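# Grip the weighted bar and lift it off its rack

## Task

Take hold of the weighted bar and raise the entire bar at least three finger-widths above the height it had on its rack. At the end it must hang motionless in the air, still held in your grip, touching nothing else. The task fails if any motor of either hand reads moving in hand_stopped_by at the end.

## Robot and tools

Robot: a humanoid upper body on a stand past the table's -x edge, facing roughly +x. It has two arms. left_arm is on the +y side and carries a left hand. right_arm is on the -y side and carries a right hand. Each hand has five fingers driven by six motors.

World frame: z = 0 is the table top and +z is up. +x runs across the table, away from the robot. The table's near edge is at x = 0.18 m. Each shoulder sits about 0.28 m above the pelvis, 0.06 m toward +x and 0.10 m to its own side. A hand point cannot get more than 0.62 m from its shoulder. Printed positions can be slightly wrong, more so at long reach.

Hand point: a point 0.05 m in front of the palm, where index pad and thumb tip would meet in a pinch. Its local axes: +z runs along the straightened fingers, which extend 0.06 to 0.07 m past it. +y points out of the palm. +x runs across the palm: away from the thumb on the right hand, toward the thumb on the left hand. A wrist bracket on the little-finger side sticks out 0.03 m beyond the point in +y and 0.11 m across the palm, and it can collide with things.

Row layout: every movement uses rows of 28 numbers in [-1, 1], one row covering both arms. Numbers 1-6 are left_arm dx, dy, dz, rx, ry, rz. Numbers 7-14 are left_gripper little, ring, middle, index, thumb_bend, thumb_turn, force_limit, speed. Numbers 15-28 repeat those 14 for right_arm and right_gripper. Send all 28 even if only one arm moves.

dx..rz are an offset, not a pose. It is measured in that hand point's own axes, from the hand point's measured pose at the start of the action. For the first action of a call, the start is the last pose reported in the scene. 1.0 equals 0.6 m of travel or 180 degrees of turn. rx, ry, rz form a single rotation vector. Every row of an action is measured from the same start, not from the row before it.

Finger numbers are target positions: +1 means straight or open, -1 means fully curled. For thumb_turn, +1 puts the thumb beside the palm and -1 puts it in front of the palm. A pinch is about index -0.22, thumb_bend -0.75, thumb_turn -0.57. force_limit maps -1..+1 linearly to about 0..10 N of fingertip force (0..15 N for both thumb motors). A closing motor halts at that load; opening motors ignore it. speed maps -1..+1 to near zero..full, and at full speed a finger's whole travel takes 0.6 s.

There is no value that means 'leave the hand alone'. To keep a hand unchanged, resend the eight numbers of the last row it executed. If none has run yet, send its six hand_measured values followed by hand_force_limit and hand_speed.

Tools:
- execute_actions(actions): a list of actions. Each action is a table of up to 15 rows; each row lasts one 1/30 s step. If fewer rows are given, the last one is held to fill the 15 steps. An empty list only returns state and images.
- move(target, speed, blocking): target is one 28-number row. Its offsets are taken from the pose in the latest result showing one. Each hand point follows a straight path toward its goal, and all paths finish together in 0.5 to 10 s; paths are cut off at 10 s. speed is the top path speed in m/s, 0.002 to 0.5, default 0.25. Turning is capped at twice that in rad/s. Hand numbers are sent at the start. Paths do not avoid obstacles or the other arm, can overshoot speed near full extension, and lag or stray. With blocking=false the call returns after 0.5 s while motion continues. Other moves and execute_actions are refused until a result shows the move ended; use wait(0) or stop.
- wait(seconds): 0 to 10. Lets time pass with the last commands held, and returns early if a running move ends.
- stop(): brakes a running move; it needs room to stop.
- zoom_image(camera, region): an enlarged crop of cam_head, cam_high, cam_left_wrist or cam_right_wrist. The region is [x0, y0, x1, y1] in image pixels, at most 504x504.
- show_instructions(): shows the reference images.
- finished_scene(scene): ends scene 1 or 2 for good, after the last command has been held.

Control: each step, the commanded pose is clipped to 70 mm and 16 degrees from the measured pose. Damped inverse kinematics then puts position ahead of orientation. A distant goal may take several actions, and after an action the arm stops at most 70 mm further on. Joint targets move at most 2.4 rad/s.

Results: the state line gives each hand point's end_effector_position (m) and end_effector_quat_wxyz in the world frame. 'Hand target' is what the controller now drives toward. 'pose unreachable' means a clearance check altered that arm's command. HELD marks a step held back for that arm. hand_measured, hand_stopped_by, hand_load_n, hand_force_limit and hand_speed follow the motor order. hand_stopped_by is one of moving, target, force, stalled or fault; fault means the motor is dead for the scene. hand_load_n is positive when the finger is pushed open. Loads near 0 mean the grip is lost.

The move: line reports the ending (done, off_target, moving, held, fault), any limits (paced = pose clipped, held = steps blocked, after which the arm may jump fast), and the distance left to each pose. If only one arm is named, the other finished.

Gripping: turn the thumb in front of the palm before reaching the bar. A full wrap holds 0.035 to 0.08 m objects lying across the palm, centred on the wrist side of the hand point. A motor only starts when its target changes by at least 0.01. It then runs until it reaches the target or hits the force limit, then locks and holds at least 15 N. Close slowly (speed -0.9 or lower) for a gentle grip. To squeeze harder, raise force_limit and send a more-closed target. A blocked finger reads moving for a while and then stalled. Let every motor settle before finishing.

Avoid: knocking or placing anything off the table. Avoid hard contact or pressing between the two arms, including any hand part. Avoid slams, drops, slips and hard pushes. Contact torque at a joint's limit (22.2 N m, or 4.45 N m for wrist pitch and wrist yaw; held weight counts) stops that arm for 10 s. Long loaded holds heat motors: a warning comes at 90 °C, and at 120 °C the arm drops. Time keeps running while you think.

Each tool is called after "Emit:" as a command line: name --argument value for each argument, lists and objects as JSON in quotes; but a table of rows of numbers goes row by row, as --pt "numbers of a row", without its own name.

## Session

Emit:
execute_actions --actions '[]'

Scene clock: 0.00 s.
left_arm: end_effector_position=(+0.1840, +0.1142, +0.4278) hand_measured=(+1.000, +1.000, +1.000, +1.000, +1.000, +1.000) hand_load_n=(+0.0, +0.0, +0.0, +0.0, +0.0, +0.0) hand_stopped_by=(target, target, target, target, target, target) hand_force_limit=0.00 hand_speed=-0.80 end_effector_quat_wxyz=(+0.051, +0.102, -0.123, +0.986) | right_arm: end_effector_position=(+0.1929, -0.1005, +0.4111) hand_measured=(+1.000, +1.000, +1.000, +1.000, +1.000, +1.000) hand_load_n=(+0.0, +0.0, +0.0, +0.0, +0.0, +0.0) hand_stopped_by=(target, target, target, target, target, target) hand_force_limit=0.00 hand_speed=-0.80 end_effector_quat_wxyz=(+0.973, -0.168, +0.160, +0.014)
Joint positions: left_arm=[-0.177  0.434  0.155 -0.482 -0.394 -0.892 -0.187] | right_arm=[-0.038 -0.445 -0.2   -0.467  0.398 -0.915  0.223]
Joint velocities: left_arm=[-0.002 -0.012 -0.012 -0.002  0.     0.     0.   ] | right_arm=[-0.009  0.011 -0.011  0.002 -0.017  0.     0.   ]
Motor temperatures (°C, as the motors report them): left_arm=[52 39 48 40 40 33 35] | right_arm=[52 42 47 41 41 31 33]
Hand target (left_arm): +0.184, +0.114, +0.428; +0.051, +0.102, -0.123, +0.986
Hand target (right_arm): +0.193, -0.100, +0.411; +0.973, -0.168, +0.160, +0.014
camera_calibration (this result's frames):
cam_left_wrist: T_world_to_cam=[[0.290971, 0.935347, 0.201152, -0.248145], [-0.903893, 0.337662, -0.262607, 0.246098], [-0.31355, -0.105409, 0.943703, -0.200368], [0, 0, 0, 1]] pos_world=[0.231824, 0.127883, 0.30363]
cam_right_wrist: T_world_to_cam=[[-0.160812, 0.934322, -0.318092, 0.251721], [-0.963559, -0.218419, -0.154424, 0.233415], [-0.213759, 0.281667, 0.935399, -0.186795], [0, 0, 0, 1]] pos_world=[0.22546, -0.131592, 0.290843]

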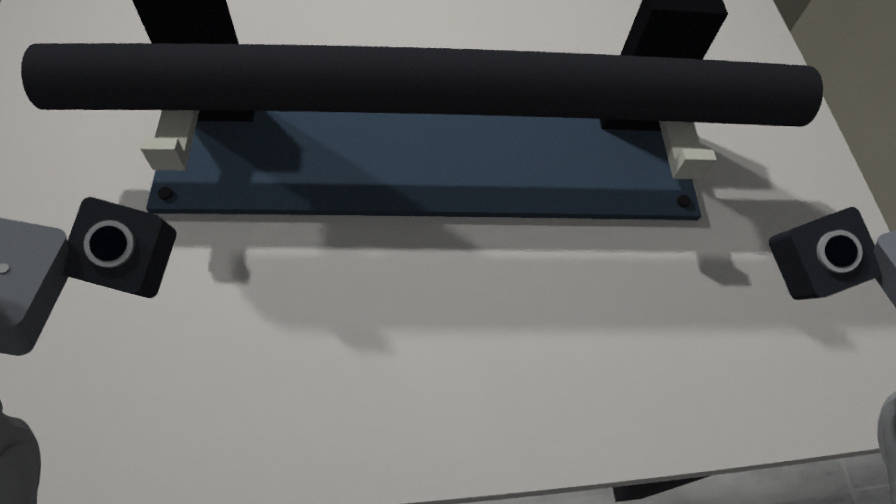

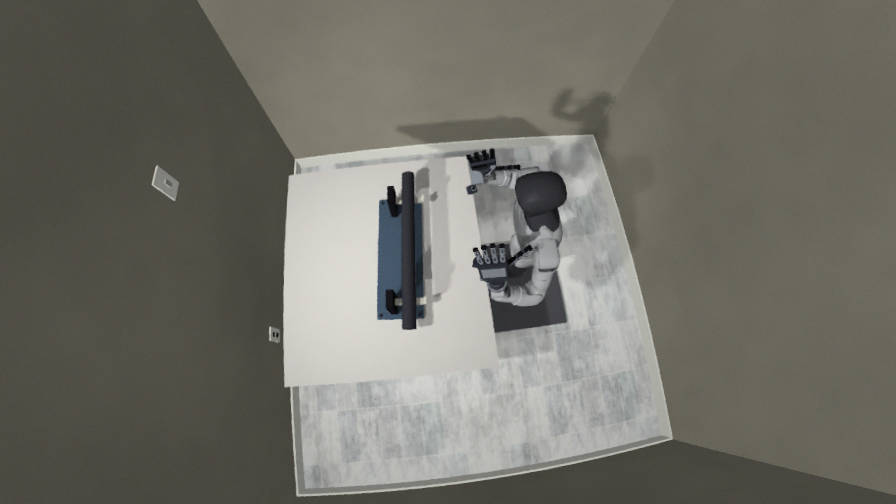

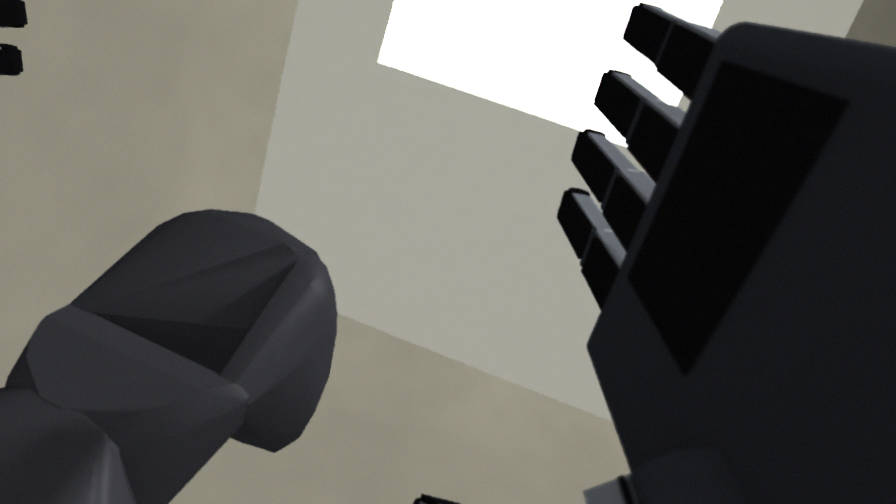

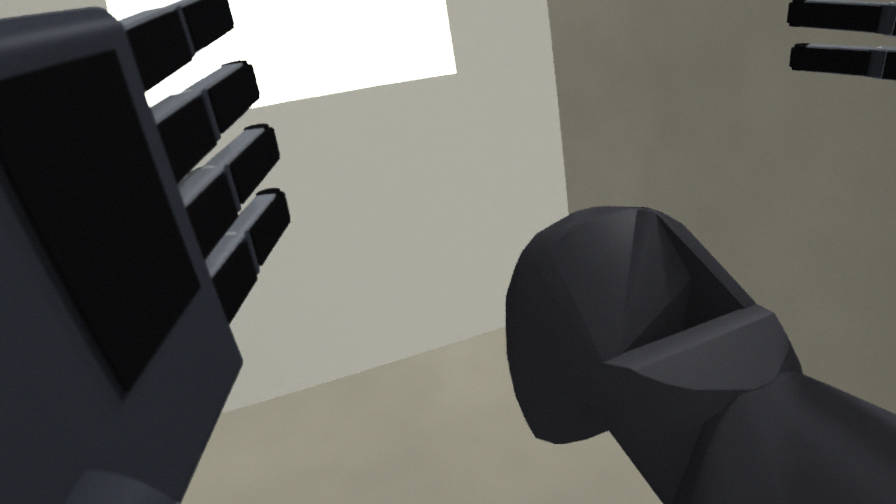

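Emit:
move --target '[-0.5605,0.0908,-0.3223,-0.4111,-0.4947,0.1775,1,1,1,1,1,-1,0,0.5, 0.5792,0.0798,-0.2535,-0.3422,0.4802,-0.2652,1,1,1,1,1,-1,0,0.5]' --speed 0.15

Scene clock: 30.20 s.
left_arm: end_effector_position=(+0.4586, +0.0616, +0.1502) hand_measured=(+1.000, +1.000, +1.000, +1.000, +1.000, -1.000) hand_load_n=(+0.0, +0.0, +0.0, +0.0, +0.0, +0.0) hand_stopped_by=(target, target, target, target, target, target) hand_force_limit=0.00 hand_speed=0.50 end_effector_quat_wxyz=(-0.188, +0.619, -0.665, +0.373) | right_arm: end_effector_position=(+0.4787, -0.1273, +0.1778) hand_measured=(+1.000, +1.000, +1.000, +1.000, +1.000, -1.000) hand_load_n=(+0.0, +0.0, +0.0, +0.0, +0.0, +0.0) hand_stopped_by=(target, target, target, target, target, target) hand_force_limit=0.00 hand_speed=0.50 end_effector_quat_wxyz=(+0.357, -0.563, +0.624, -0.407)
Joint positions: left_arm=[-1.326  0.745 -0.832  0.311  0.221  0.516 -0.824] | right_arm=[-1.168 -0.832  0.834 -0.062 -0.555  0.985  0.699]
Joint velocities: left_arm=[-0.005 -0.023 -0.002  0.     0.003 -0.003  0.   ] | right_arm=[-0.006 -0.002 -0.006  0.    -0.012  0.001  0.   ]
Motor temperatures (°C, as the motors report them): left_arm=[55 40 49 41 40 33 35] | right_arm=[53 44 48 41 41 31 33]
Hand target (left_arm): +0.459, +0.062, +0.150; -0.188, +0.618, -0.667, +0.371
Hand target (right_arm): +0.479, -0.128, +0.178; +0.356, -0.563, +0.624, -0.409
Off the commanded pose (left_arm): 0.027 m, 5 deg.
Off the commanded pose (right_arm): 0.031 m, 6 deg.
move: off_target (left_arm, right_arm)
camera_calibration (this result's frames):
cam_left_wrist: T_world_to_cam=[[0.708769, 0.204256, 0.675223, -0.440766], [-0.393464, -0.679988, 0.61871, 0.135418], [0.585519, -0.704198, -0.401587, -0.0311358], [0, 0, 0, 1]] pos_world=[0.383914, 0.160186, 0.201327]
cam_right_wrist: T_world_to_cam=[[-0.423224, 0.112728, -0.898985, 0.372819], [-0.330233, 0.90478, 0.268921, 0.231471], [0.843699, 0.410689, -0.345698, -0.161924], [0, 0, 0, 1]] pos_world=[0.37084, -0.184957, 0.216934]

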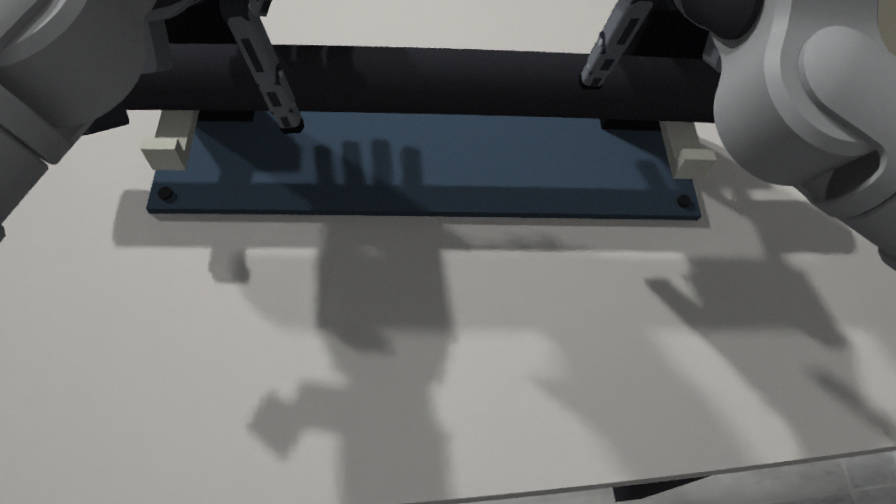

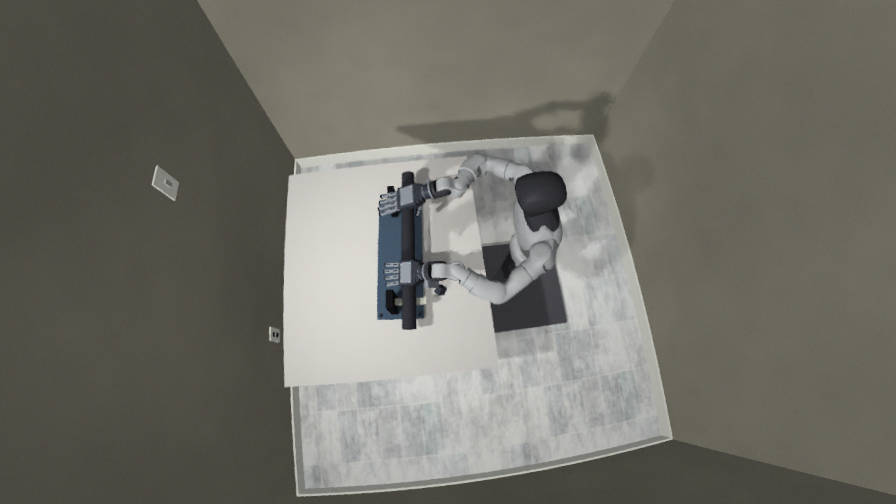

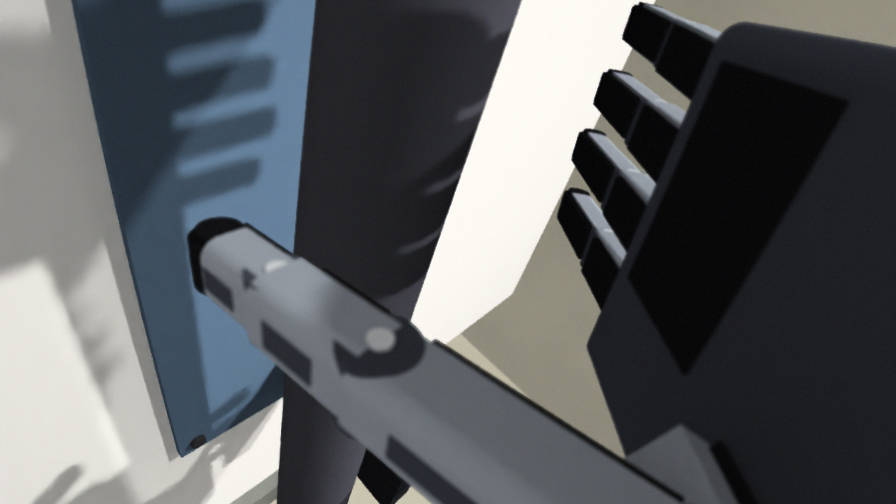

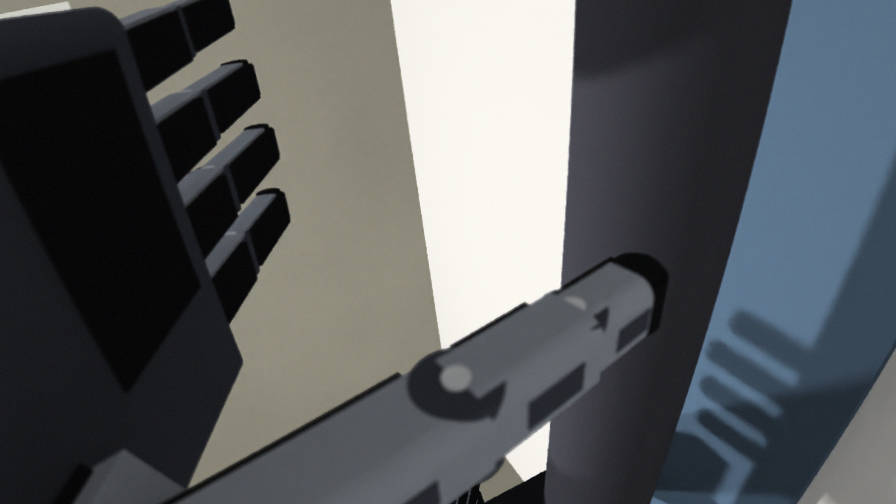

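Emit:
move --target '[-0.036,-0.022,-0.0122,0.0683,-0.0648,0.0369,1,1,1,1,1,-1,0,0.5, -0.0198,0.0475,0.0068,-0.0308,-0.0135,-0.0024,1,1,1,1,1,-1,0,0.5]' --speed 0.08

Scene clock: 40.77 s.
left_arm: end_effector_position=(+0.4656, +0.0831, +0.1591) hand_measured=(+1.000, +1.000, +1.000, +1.000, +1.000, -1.000) hand_load_n=(+0.0, +0.0, +0.0, +0.0, +0.0, +0.0) hand_stopped_by=(target, target, target, target, target, target) hand_force_limit=0.00 hand_speed=0.50 end_effector_quat_wxyz=(-0.336, +0.594, -0.634, +0.364) | right_arm: end_effector_position=(+0.4723, -0.1156, +0.1522) hand_measured=(+1.000, +1.000, +1.000, +1.000, +1.000, -1.000) hand_load_n=(+0.0, +0.0, +0.0, +0.0, +0.0, +0.0) hand_stopped_by=(target, target, target, target, target, target) hand_force_limit=0.00 hand_speed=0.50 end_effector_quat_wxyz=(-0.342, +0.590, -0.631, +0.371)
Joint positions: left_arm=[-1.291  0.79  -0.962 -0.022  0.45   0.896 -0.745] | right_arm=[-1.153 -0.787  0.835  0.005 -0.527  0.916  0.715]
Joint velocities: left_arm=[-0.002  0.005 -0.014  0.002  0.005  0.002  0.002] | right_arm=[ 0.017  0.006  0.011 -0.005  0.005 -0.001  0.001]
Motor temperatures (°C, as the motors report them): left_arm=[65 40 49 41 40 33 36] | right_arm=[58 44 49 41 41 31 34]
Hand target (left_arm): +0.466, +0.085, +0.159; -0.339, +0.594, -0.633, +0.363
Hand target (right_arm): +0.471, -0.115, +0.149; -0.339, +0.592, -0.632, +0.367
Off the commanded pose (left_arm): 0.002 m, 1 deg.
Off the commanded pose (right_arm): 0.002 m, 1 deg.
move: done
camera_calibration (this result's frames):
cam_left_wrist: T_world_to_cam=[[0.521191, 0.1392, 0.842012, -0.389942], [-0.413452, -0.821919, 0.391799, 0.204528], [0.746604, -0.552334, -0.370824, -0.109065], [0, 0, 0, 1]] pos_world=[0.369225, 0.162145, 0.207759]
cam_right_wrist: T_world_to_cam=[[-0.504071, 0.108243, -0.856852, 0.377021], [-0.339406, 0.887467, 0.311778, 0.221542], [0.794176, 0.447979, -0.410608, -0.132604], [0, 0, 0, 1]] pos_world=[0.370549, -0.178018, 0.199531]

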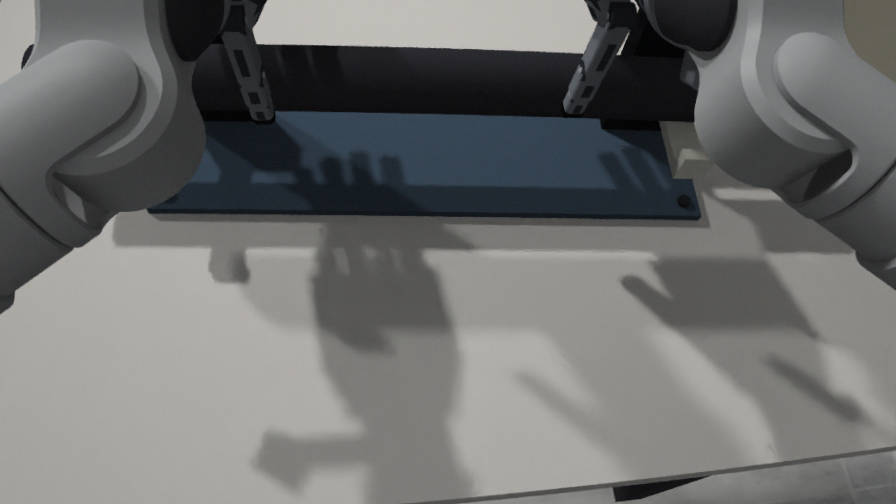

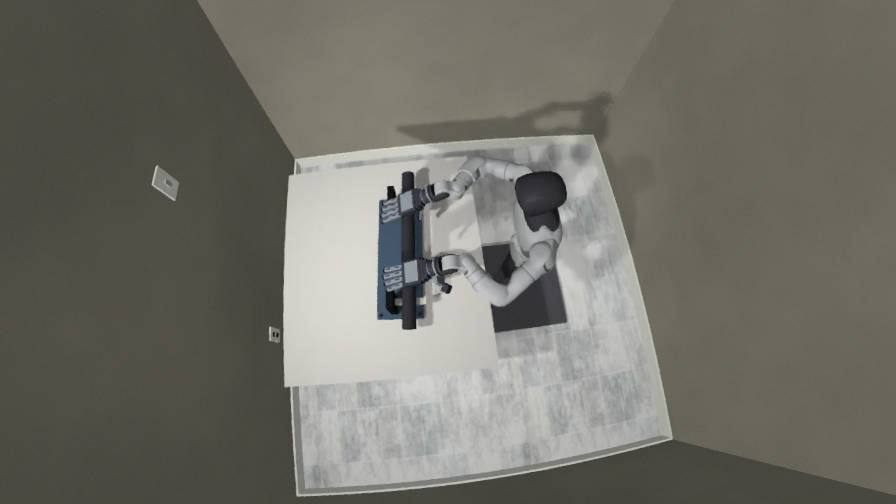

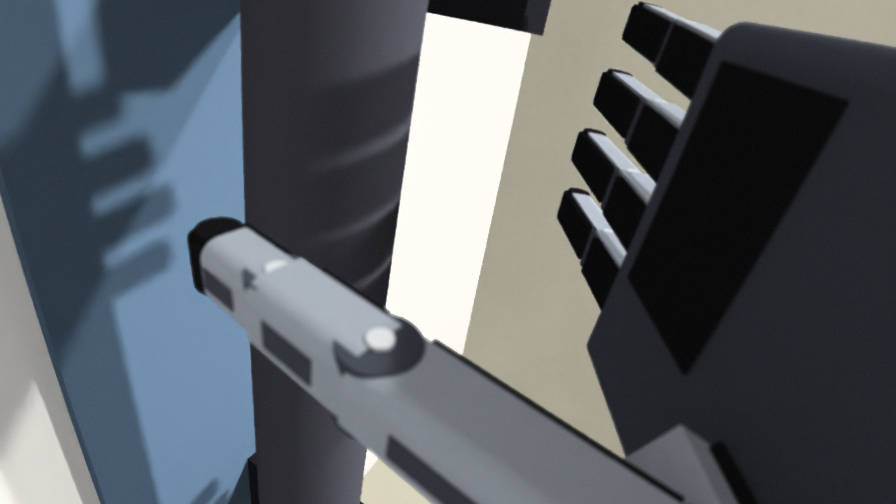

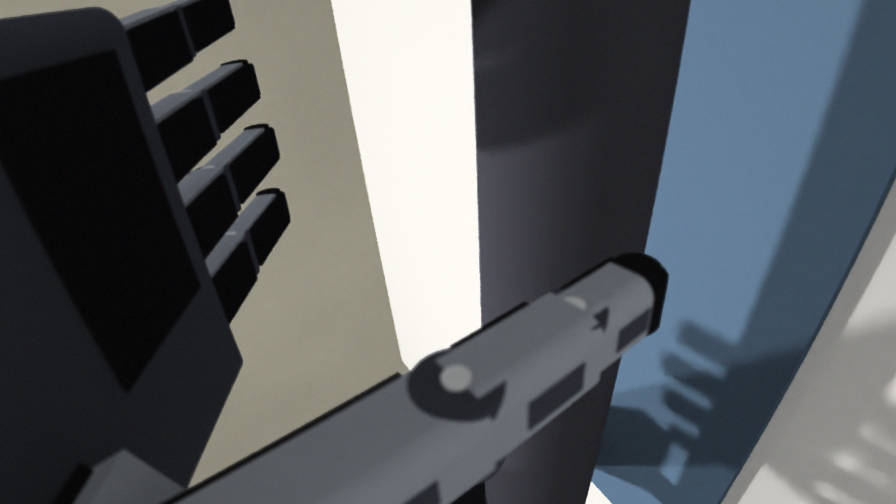

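Emit:
move --target '[0.039,0.0685,0.028,0,0,0,1,1,1,1,1,-1,0,0.5, -0.0345,0.0745,0.0442,0,0,0,1,1,1,1,1,-1,0,0.5]' --speed 0.06

Scene clock: 56.27 s.
left_arm: end_effector_position=(+0.4583, +0.0591, +0.1149) hand_measured=(+1.000, +1.000, +1.000, +1.000, +1.000, -1.000) hand_load_n=(+0.0, +0.0, +0.0, +0.0, +0.0, +0.0) hand_stopped_by=(target, target, target, target, target, target) hand_force_limit=0.00 hand_speed=0.50 end_effector_quat_wxyz=(-0.331, +0.597, -0.633, +0.365) | right_arm: end_effector_position=(+0.4709, -0.0938, +0.1001) hand_measured=(+1.000, +1.000, +1.000, +1.000, +1.000, -1.000) hand_load_n=(+0.0, +0.0, +0.0, +0.0, +0.0, +0.0) hand_stopped_by=(target, target, target, target, target, target) hand_force_limit=0.00 hand_speed=0.50 end_effector_quat_wxyz=(-0.340, +0.593, -0.628, +0.372)
Joint positions: left_arm=[-1.197  0.66  -1.018  0.014  0.477  0.964 -0.615] | right_arm=[-1.073 -0.629  0.897  0.117 -0.546  0.93   0.545]
Joint velocities: left_arm=[ 0.009 -0.011 -0.008  0.008 -0.003  0.     0.004] | right_arm=[ 0.003  0.     0.011  0.005  0.003  0.    -0.005]
Motor temperatures (°C, as the motors report them): left_arm=[70 40 50 41 40 33 37] | right_arm=[62 44 49 41 41 31 34]
Hand target (left_arm): +0.459, +0.060, +0.115; -0.334, +0.597, -0.632, +0.365
Hand target (right_arm): +0.471, -0.094, +0.100; -0.340, +0.594, -0.626, +0.373
Off the commanded pose (left_arm): 0.001 m, 1 deg.
Off the commanded pose (right_arm): 0.004 m, 1 deg.
move: off_target (right_arm)
camera_calibration (this result's frames):
cam_left_wrist: T_world_to_cam=[[0.526535, 0.148079, 0.837158, -0.34791], [-0.410473, -0.818052, 0.402869, 0.196227], [0.744495, -0.555755, -0.369951, -0.132176], [0, 0, 0, 1]] pos_world=[0.362137, 0.138584, 0.163303]
cam_right_wrist: T_world_to_cam=[[-0.506479, 0.0981398, -0.856649, 0.329501], [-0.344226, 0.887885, 0.305236, 0.220873], [0.790561, 0.449476, -0.415913, -0.160228], [0, 0, 0, 1]] pos_world=[0.369586, -0.156428, 0.148207]

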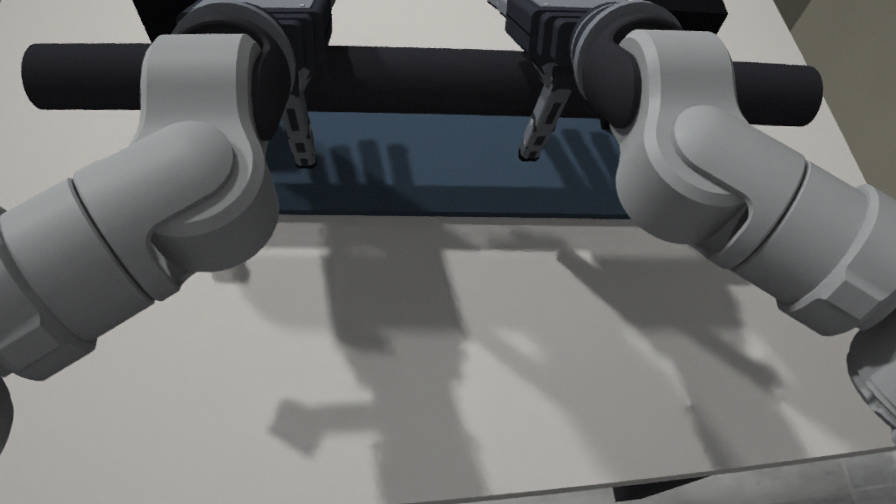

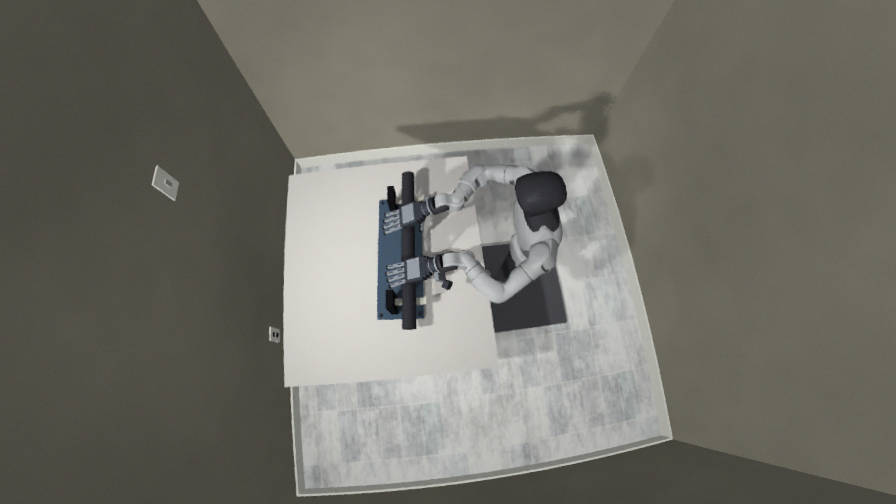

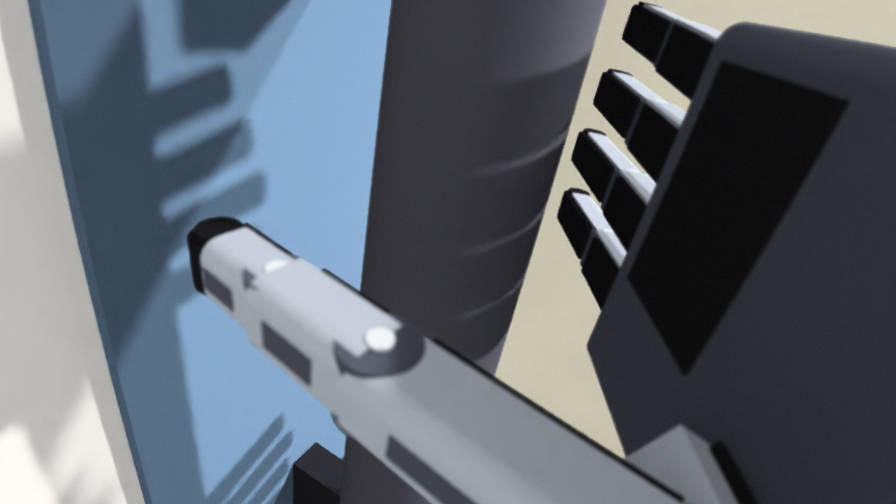

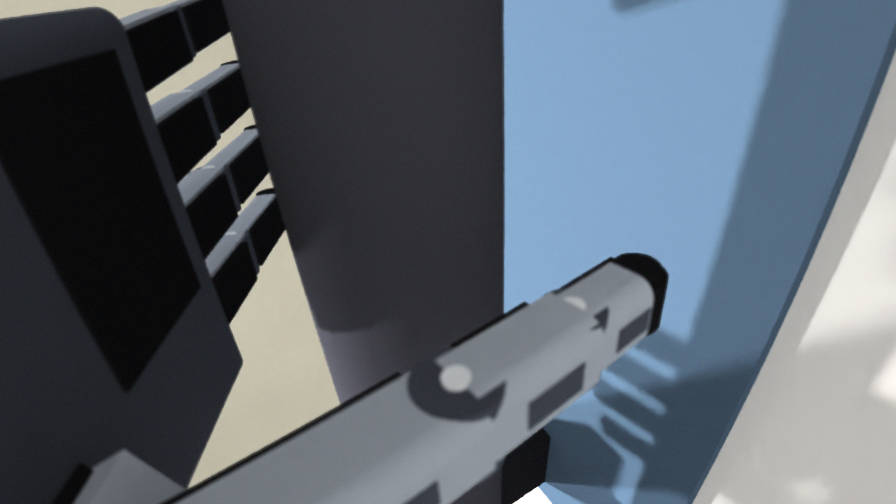

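Emit:
move --target '[-0.001,0.0263,0.0343,0,0,0,1,1,1,1,1,-1,0,0.5, -0.0016,0.0215,0.0393,0,0,0,1,1,1,1,1,-1,0,0.5]' --speed 0.03

Scene clock: 62.80 s.
left_arm: end_effector_position=(+0.4687, +0.0603, +0.0914) hand_measured=(+1.000, +1.000, +1.000, +1.000, +1.000, -1.000) hand_load_n=(+0.0, +0.0, +0.0, +0.0, +0.0, +0.0) hand_stopped_by=(target, target, target, target, target, target) hand_force_limit=0.00 hand_speed=0.50 end_effector_quat_wxyz=(-0.333, +0.598, -0.632, +0.364) | right_arm: end_effector_position=(+0.4833, -0.0943, +0.0766) hand_measured=(+1.000, +1.000, +1.000, +1.000, +1.000, -1.000) hand_load_n=(+0.0, +0.0, +0.0, +0.0, +0.0, +0.0) hand_stopped_by=(target, target, target, target, target, target) hand_force_limit=0.00 hand_speed=0.50 end_effector_quat_wxyz=(-0.336, +0.597, -0.625, +0.375)
Joint positions: left_arm=[-1.158  0.598 -1.004  0.168  0.466  0.861 -0.518] | right_arm=[-1.071 -0.545  0.889  0.324 -0.531  0.806  0.443]
Joint velocities: left_arm=[-0.005  0.011 -0.005  0.005 -0.002 -0.003  0.   ] | right_arm=[-0.014 -0.012 -0.025  0.012  0.014 -0.003  0.   ]
Motor temperatures (°C, as the motors report them): left_arm=[71 40 50 41 40 33 37] | right_arm=[63 44 49 41 41 31 34]
Hand target (left_arm): +0.468, +0.059, +0.091; -0.330, +0.599, -0.632, +0.365
Hand target (right_arm): +0.483, -0.093, +0.076; -0.337, +0.597, -0.626, +0.372
Off the commanded pose (left_arm): 0.002 m, 0 deg.
Off the commanded pose (right_arm): 0.002 m, 1 deg.
move: done
camera_calibration (this result's frames):
cam_left_wrist: T_world_to_cam=[[0.525073, 0.14865, 0.837975, -0.333303], [-0.408366, -0.819866, 0.401319, 0.210182], [0.746683, -0.552922, -0.369786, -0.149173], [0, 0, 0, 1]] pos_world=[0.372224, 0.139386, 0.139787]
cam_right_wrist: T_world_to_cam=[[-0.50825, 0.0848591, -0.857019, 0.315339], [-0.347055, 0.890571, 0.294001, 0.23522], [0.788184, 0.446859, -0.423182, -0.178122], [0, 0, 0, 1]] pos_world=[0.382298, -0.156644, 0.125718]

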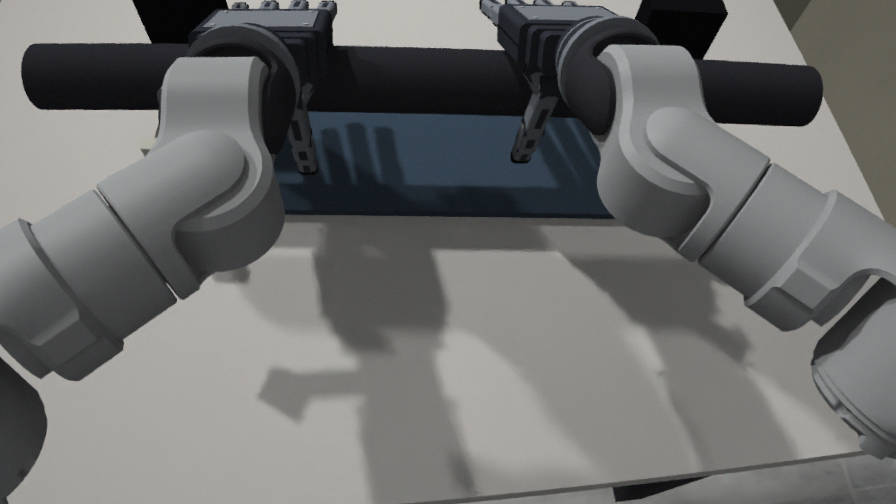

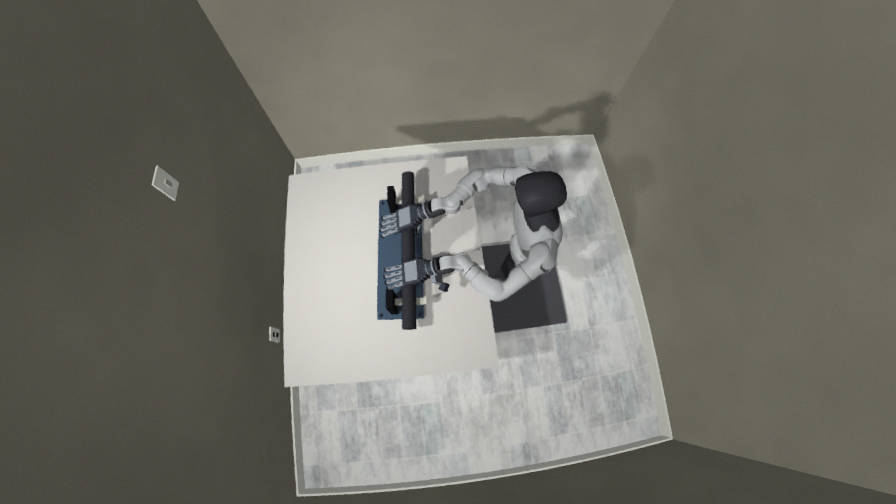

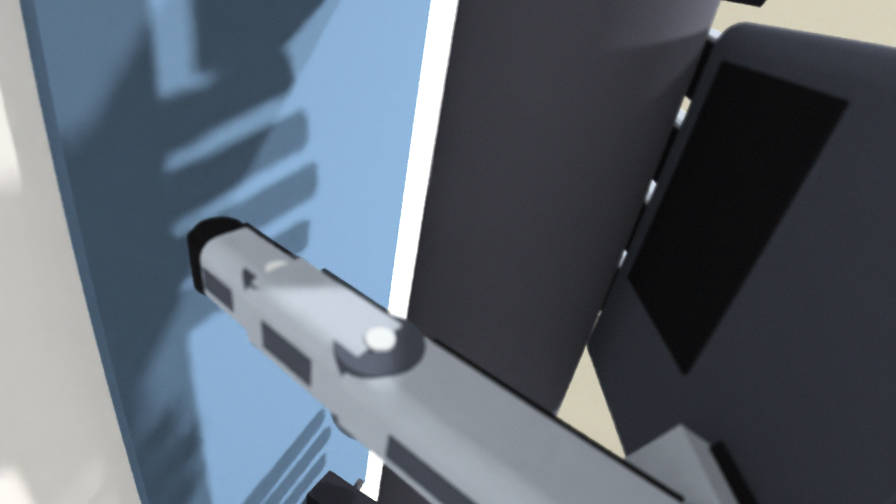

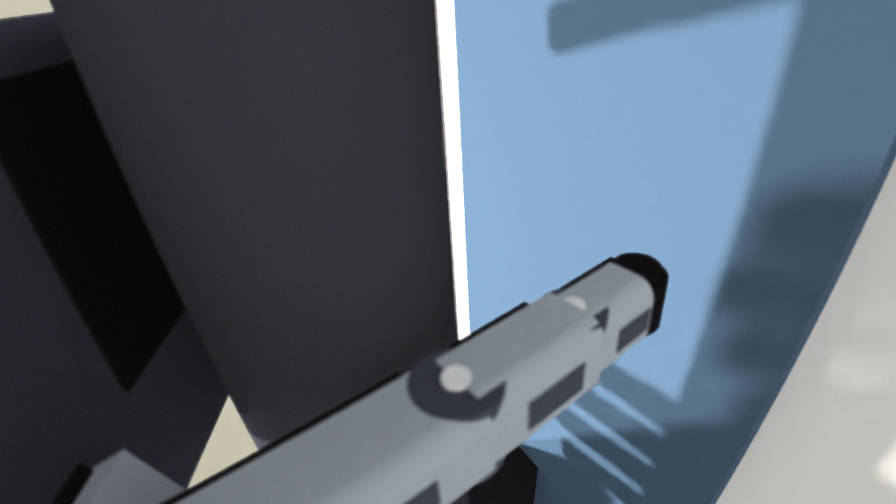

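Emit:
move --target '[0,0.018,0,0,0,0,1,1,1,1,1,-1,0,0.5, 0,0.005,0,0,0,0,1,1,1,1,1,-1,0,0.5]' --speed 0.02

Emit:
move --target '[0,0,0,0,0,0,-1,-1,-1,-1,-1,-1,0.9,-0.3, 0,0,0,0,0,0,-1,-1,-1,-1,-1,-1,0.9,-0.3]' --speed 0.03

Scene clock: 65.90 s.
left_arm: end_effector_position=(+0.4687, +0.0600, +0.0908) hand_measured=(+1.000, +1.000, +1.000, +1.000, +1.000, -1.000) hand_load_n=(+0.0, +0.0, +0.0, +0.0, +0.0, +0.0) hand_stopped_by=(target, target, target, target, target, target) hand_force_limit=0.00 hand_speed=0.50 end_effector_quat_wxyz=(-0.339, +0.595, -0.626, +0.373) | right_arm: end_effector_position=(+0.4820, -0.0945, +0.0745) hand_measured=(+1.000, +1.000, +1.000, +1.000, +1.000, -1.000) hand_load_n=(+0.0, +0.0, +0.0, +0.0, +0.0, +0.0) hand_stopped_by=(target, target, target, target, target, target) hand_force_limit=0.00 hand_speed=0.50 end_effector_quat_wxyz=(-0.336, +0.597, -0.625, +0.374)
Joint positions: left_arm=[-1.137  0.599 -1.003  0.147  0.47   0.875 -0.484] | right_arm=[-1.064 -0.545  0.889  0.321 -0.531  0.807  0.438]
Joint velocities: left_arm=[ 0.005  0.     0.005 -0.009  0.     0.     0.001] | right_arm=[-0.008  0.     0.002 -0.002  0.003  0.     0.   ]
Motor temperatures (°C, as the motors report them): left_arm=[71 40 50 41 40 33 37] | right_arm=[64 44 49 41 41 31 34]
Hand target (left_arm): +0.463, +0.061, +0.082; -0.332, +0.598, -0.631, +0.365
Hand target (right_arm): +0.482, -0.094, +0.074; -0.336, +0.597, -0.624, +0.375
Off the commanded pose (left_arm): 0.010 m, 1 deg.
Off the commanded pose (right_arm): 0.001 m, 0 deg.
move: off_target (left_arm)
camera_calibration (this result's frames):
cam_left_wrist: T_world_to_cam=[[0.504177, 0.154388, 0.849688, -0.324458], [-0.416208, -0.818648, 0.395711, 0.214277], [0.756688, -0.553155, -0.348486, -0.156222], [0, 0, 0, 1]] pos_world=[0.370979, 0.139094, 0.136455]
cam_right_wrist: T_world_to_cam=[[-0.509635, 0.08575, -0.856107, 0.313603], [-0.346502, 0.890308, 0.295446, 0.235179], [0.787533, 0.447213, -0.424019, -0.177514], [0, 0, 0, 1]] pos_world=[0.381111, -0.156887, 0.123726]

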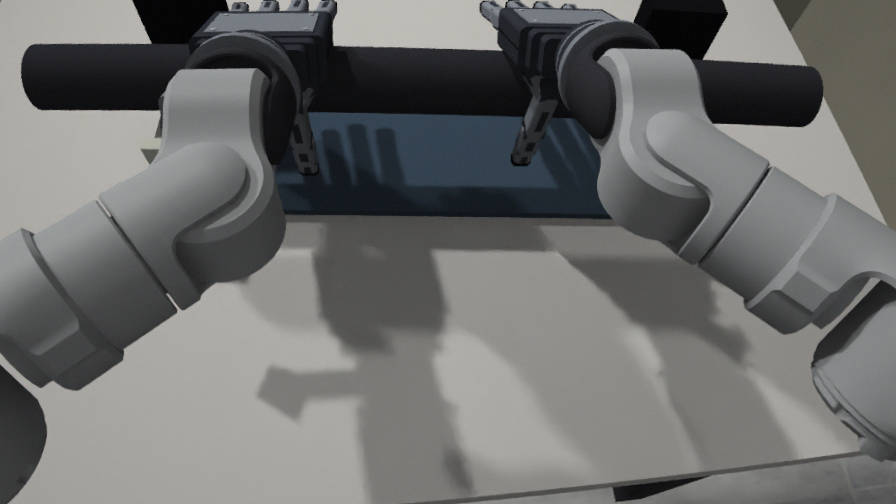

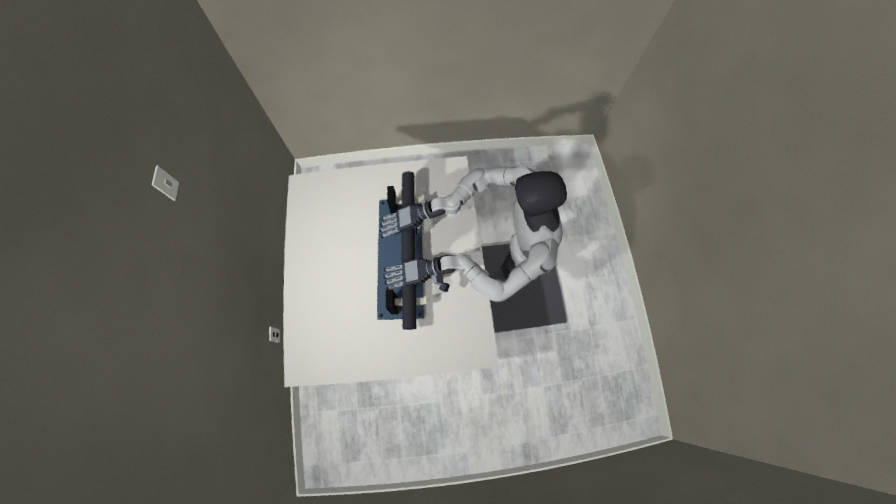

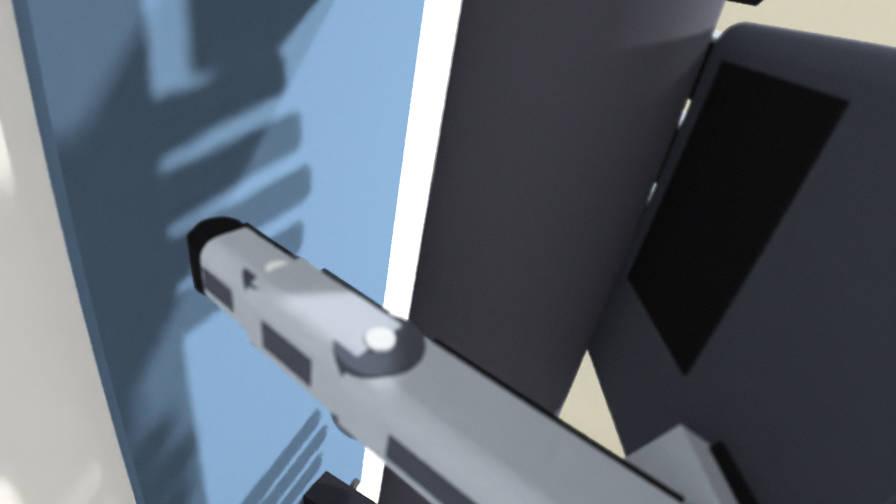

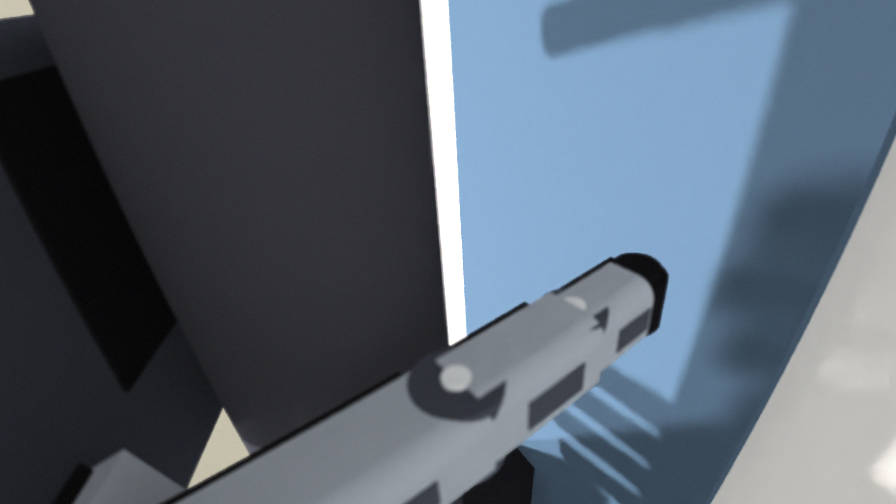

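Scene clock: 67.47 s.
left_arm: end_effector_position=(+0.4706, +0.0652, +0.0892) hand_measured=(-0.314, -0.314, -0.334, -0.340, +0.166, -1.000) hand_load_n=(+6.0, +6.0, +12.0, +11.5, +14.5, +4.0) hand_stopped_by=(force, force, force, force, force, target) hand_force_limit=0.90 hand_speed=-0.30 end_effector_quat_wxyz=(-0.344, +0.597, -0.624, +0.370) | right_arm: end_effector_position=(+0.4789, -0.0931, +0.0722) hand_measured=(-0.510, -0.492, -0.470, -0.456, +0.142, -1.000) hand_load_n=(+9.0, +11.0, +8.0, +8.5, +16.0, +2.0) hand_stopped_by=(force, force, force, force, force, target) hand_force_limit=0.90 hand_speed=-0.30 end_effector_quat_wxyz=(-0.333, +0.607, -0.619, +0.371)
Joint positions: left_arm=[-1.134  0.603 -1.004  0.158  0.471  0.873 -0.476] | right_arm=[-1.058 -0.55   0.895  0.31  -0.544  0.794  0.454]
Joint velocities: left_arm=[ 0.006 -0.008 -0.005  0.017  0.006  0.     0.   ] | right_arm=[ 0.008 -0.005  0.     0.     0.003  0.     0.   ]
Motor temperatures (°C, as the motors report them): left_arm=[72 40 50 41 40 33 37] | right_arm=[64 44 49 41 41 31 34]
Hand target (left_arm): +0.469, +0.060, +0.091; -0.339, +0.595, -0.626, +0.373
Hand target (right_arm): +0.482, -0.095, +0.074; -0.335, +0.597, -0.625, +0.374
Off the commanded pose (left_arm): 0.006 m, 1 deg.
Off the commanded pose (right_arm): 0.004 m, 1 deg.
move: off_target (left_arm, right_arm)
camera_calibration (this result's frames):
cam_left_wrist: T_world_to_cam=[[0.499954, 0.154126, 0.852227, -0.323062], [-0.407996, -0.826084, 0.388746, 0.217138], [0.763927, -0.542061, -0.350122, -0.159275], [0, 0, 0, 1]] pos_world=[0.371783, 0.142829, 0.135145]
cam_right_wrist: T_world_to_cam=[[-0.519616, 0.0660526, -0.851843, 0.312518], [-0.360818, 0.886776, 0.288857, 0.240504], [0.774474, 0.457455, -0.43695, -0.168532], [0, 0, 0, 1]] pos_world=[0.379691, -0.15682, 0.123105]

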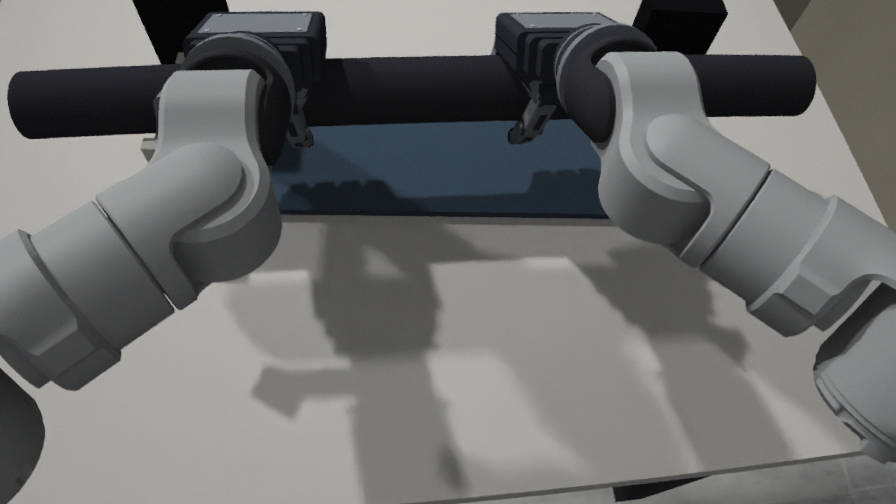

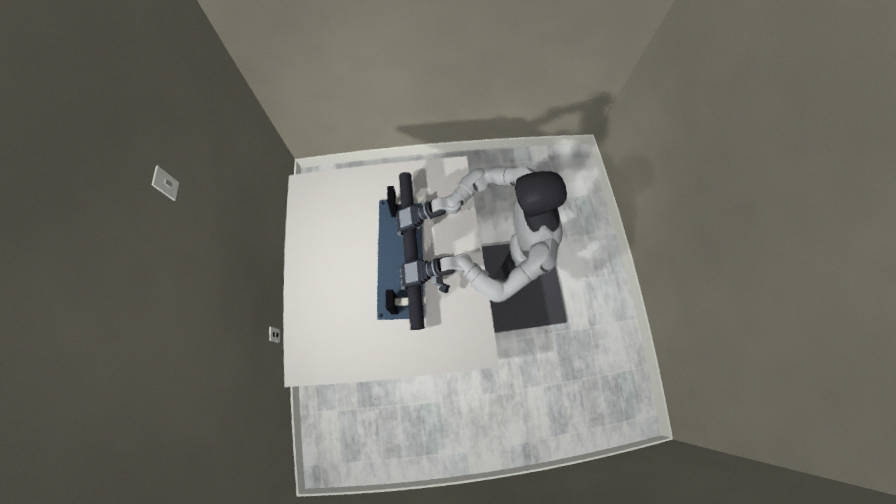

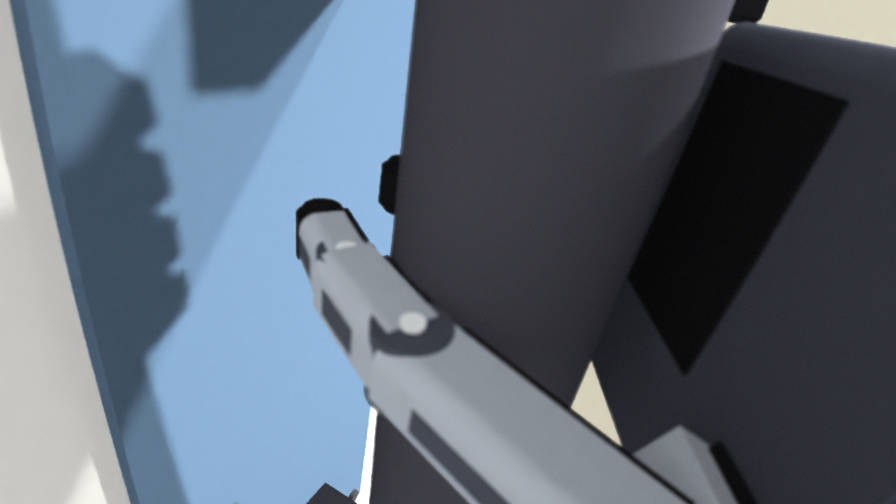

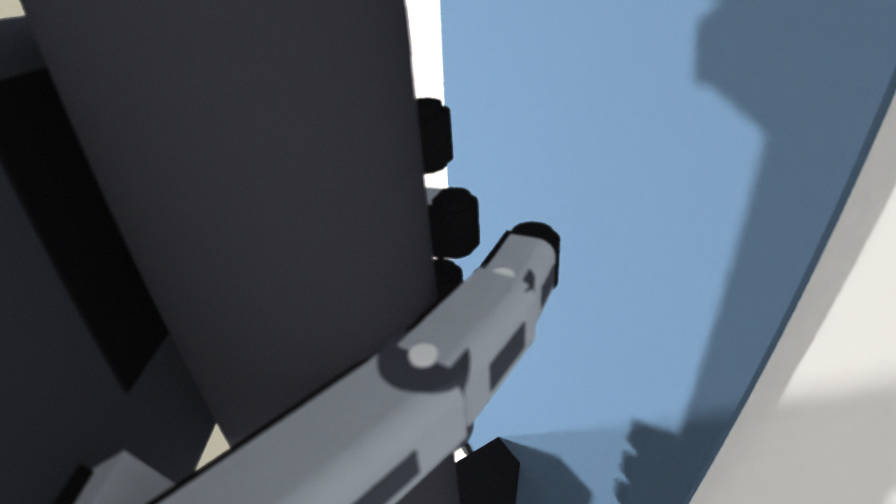

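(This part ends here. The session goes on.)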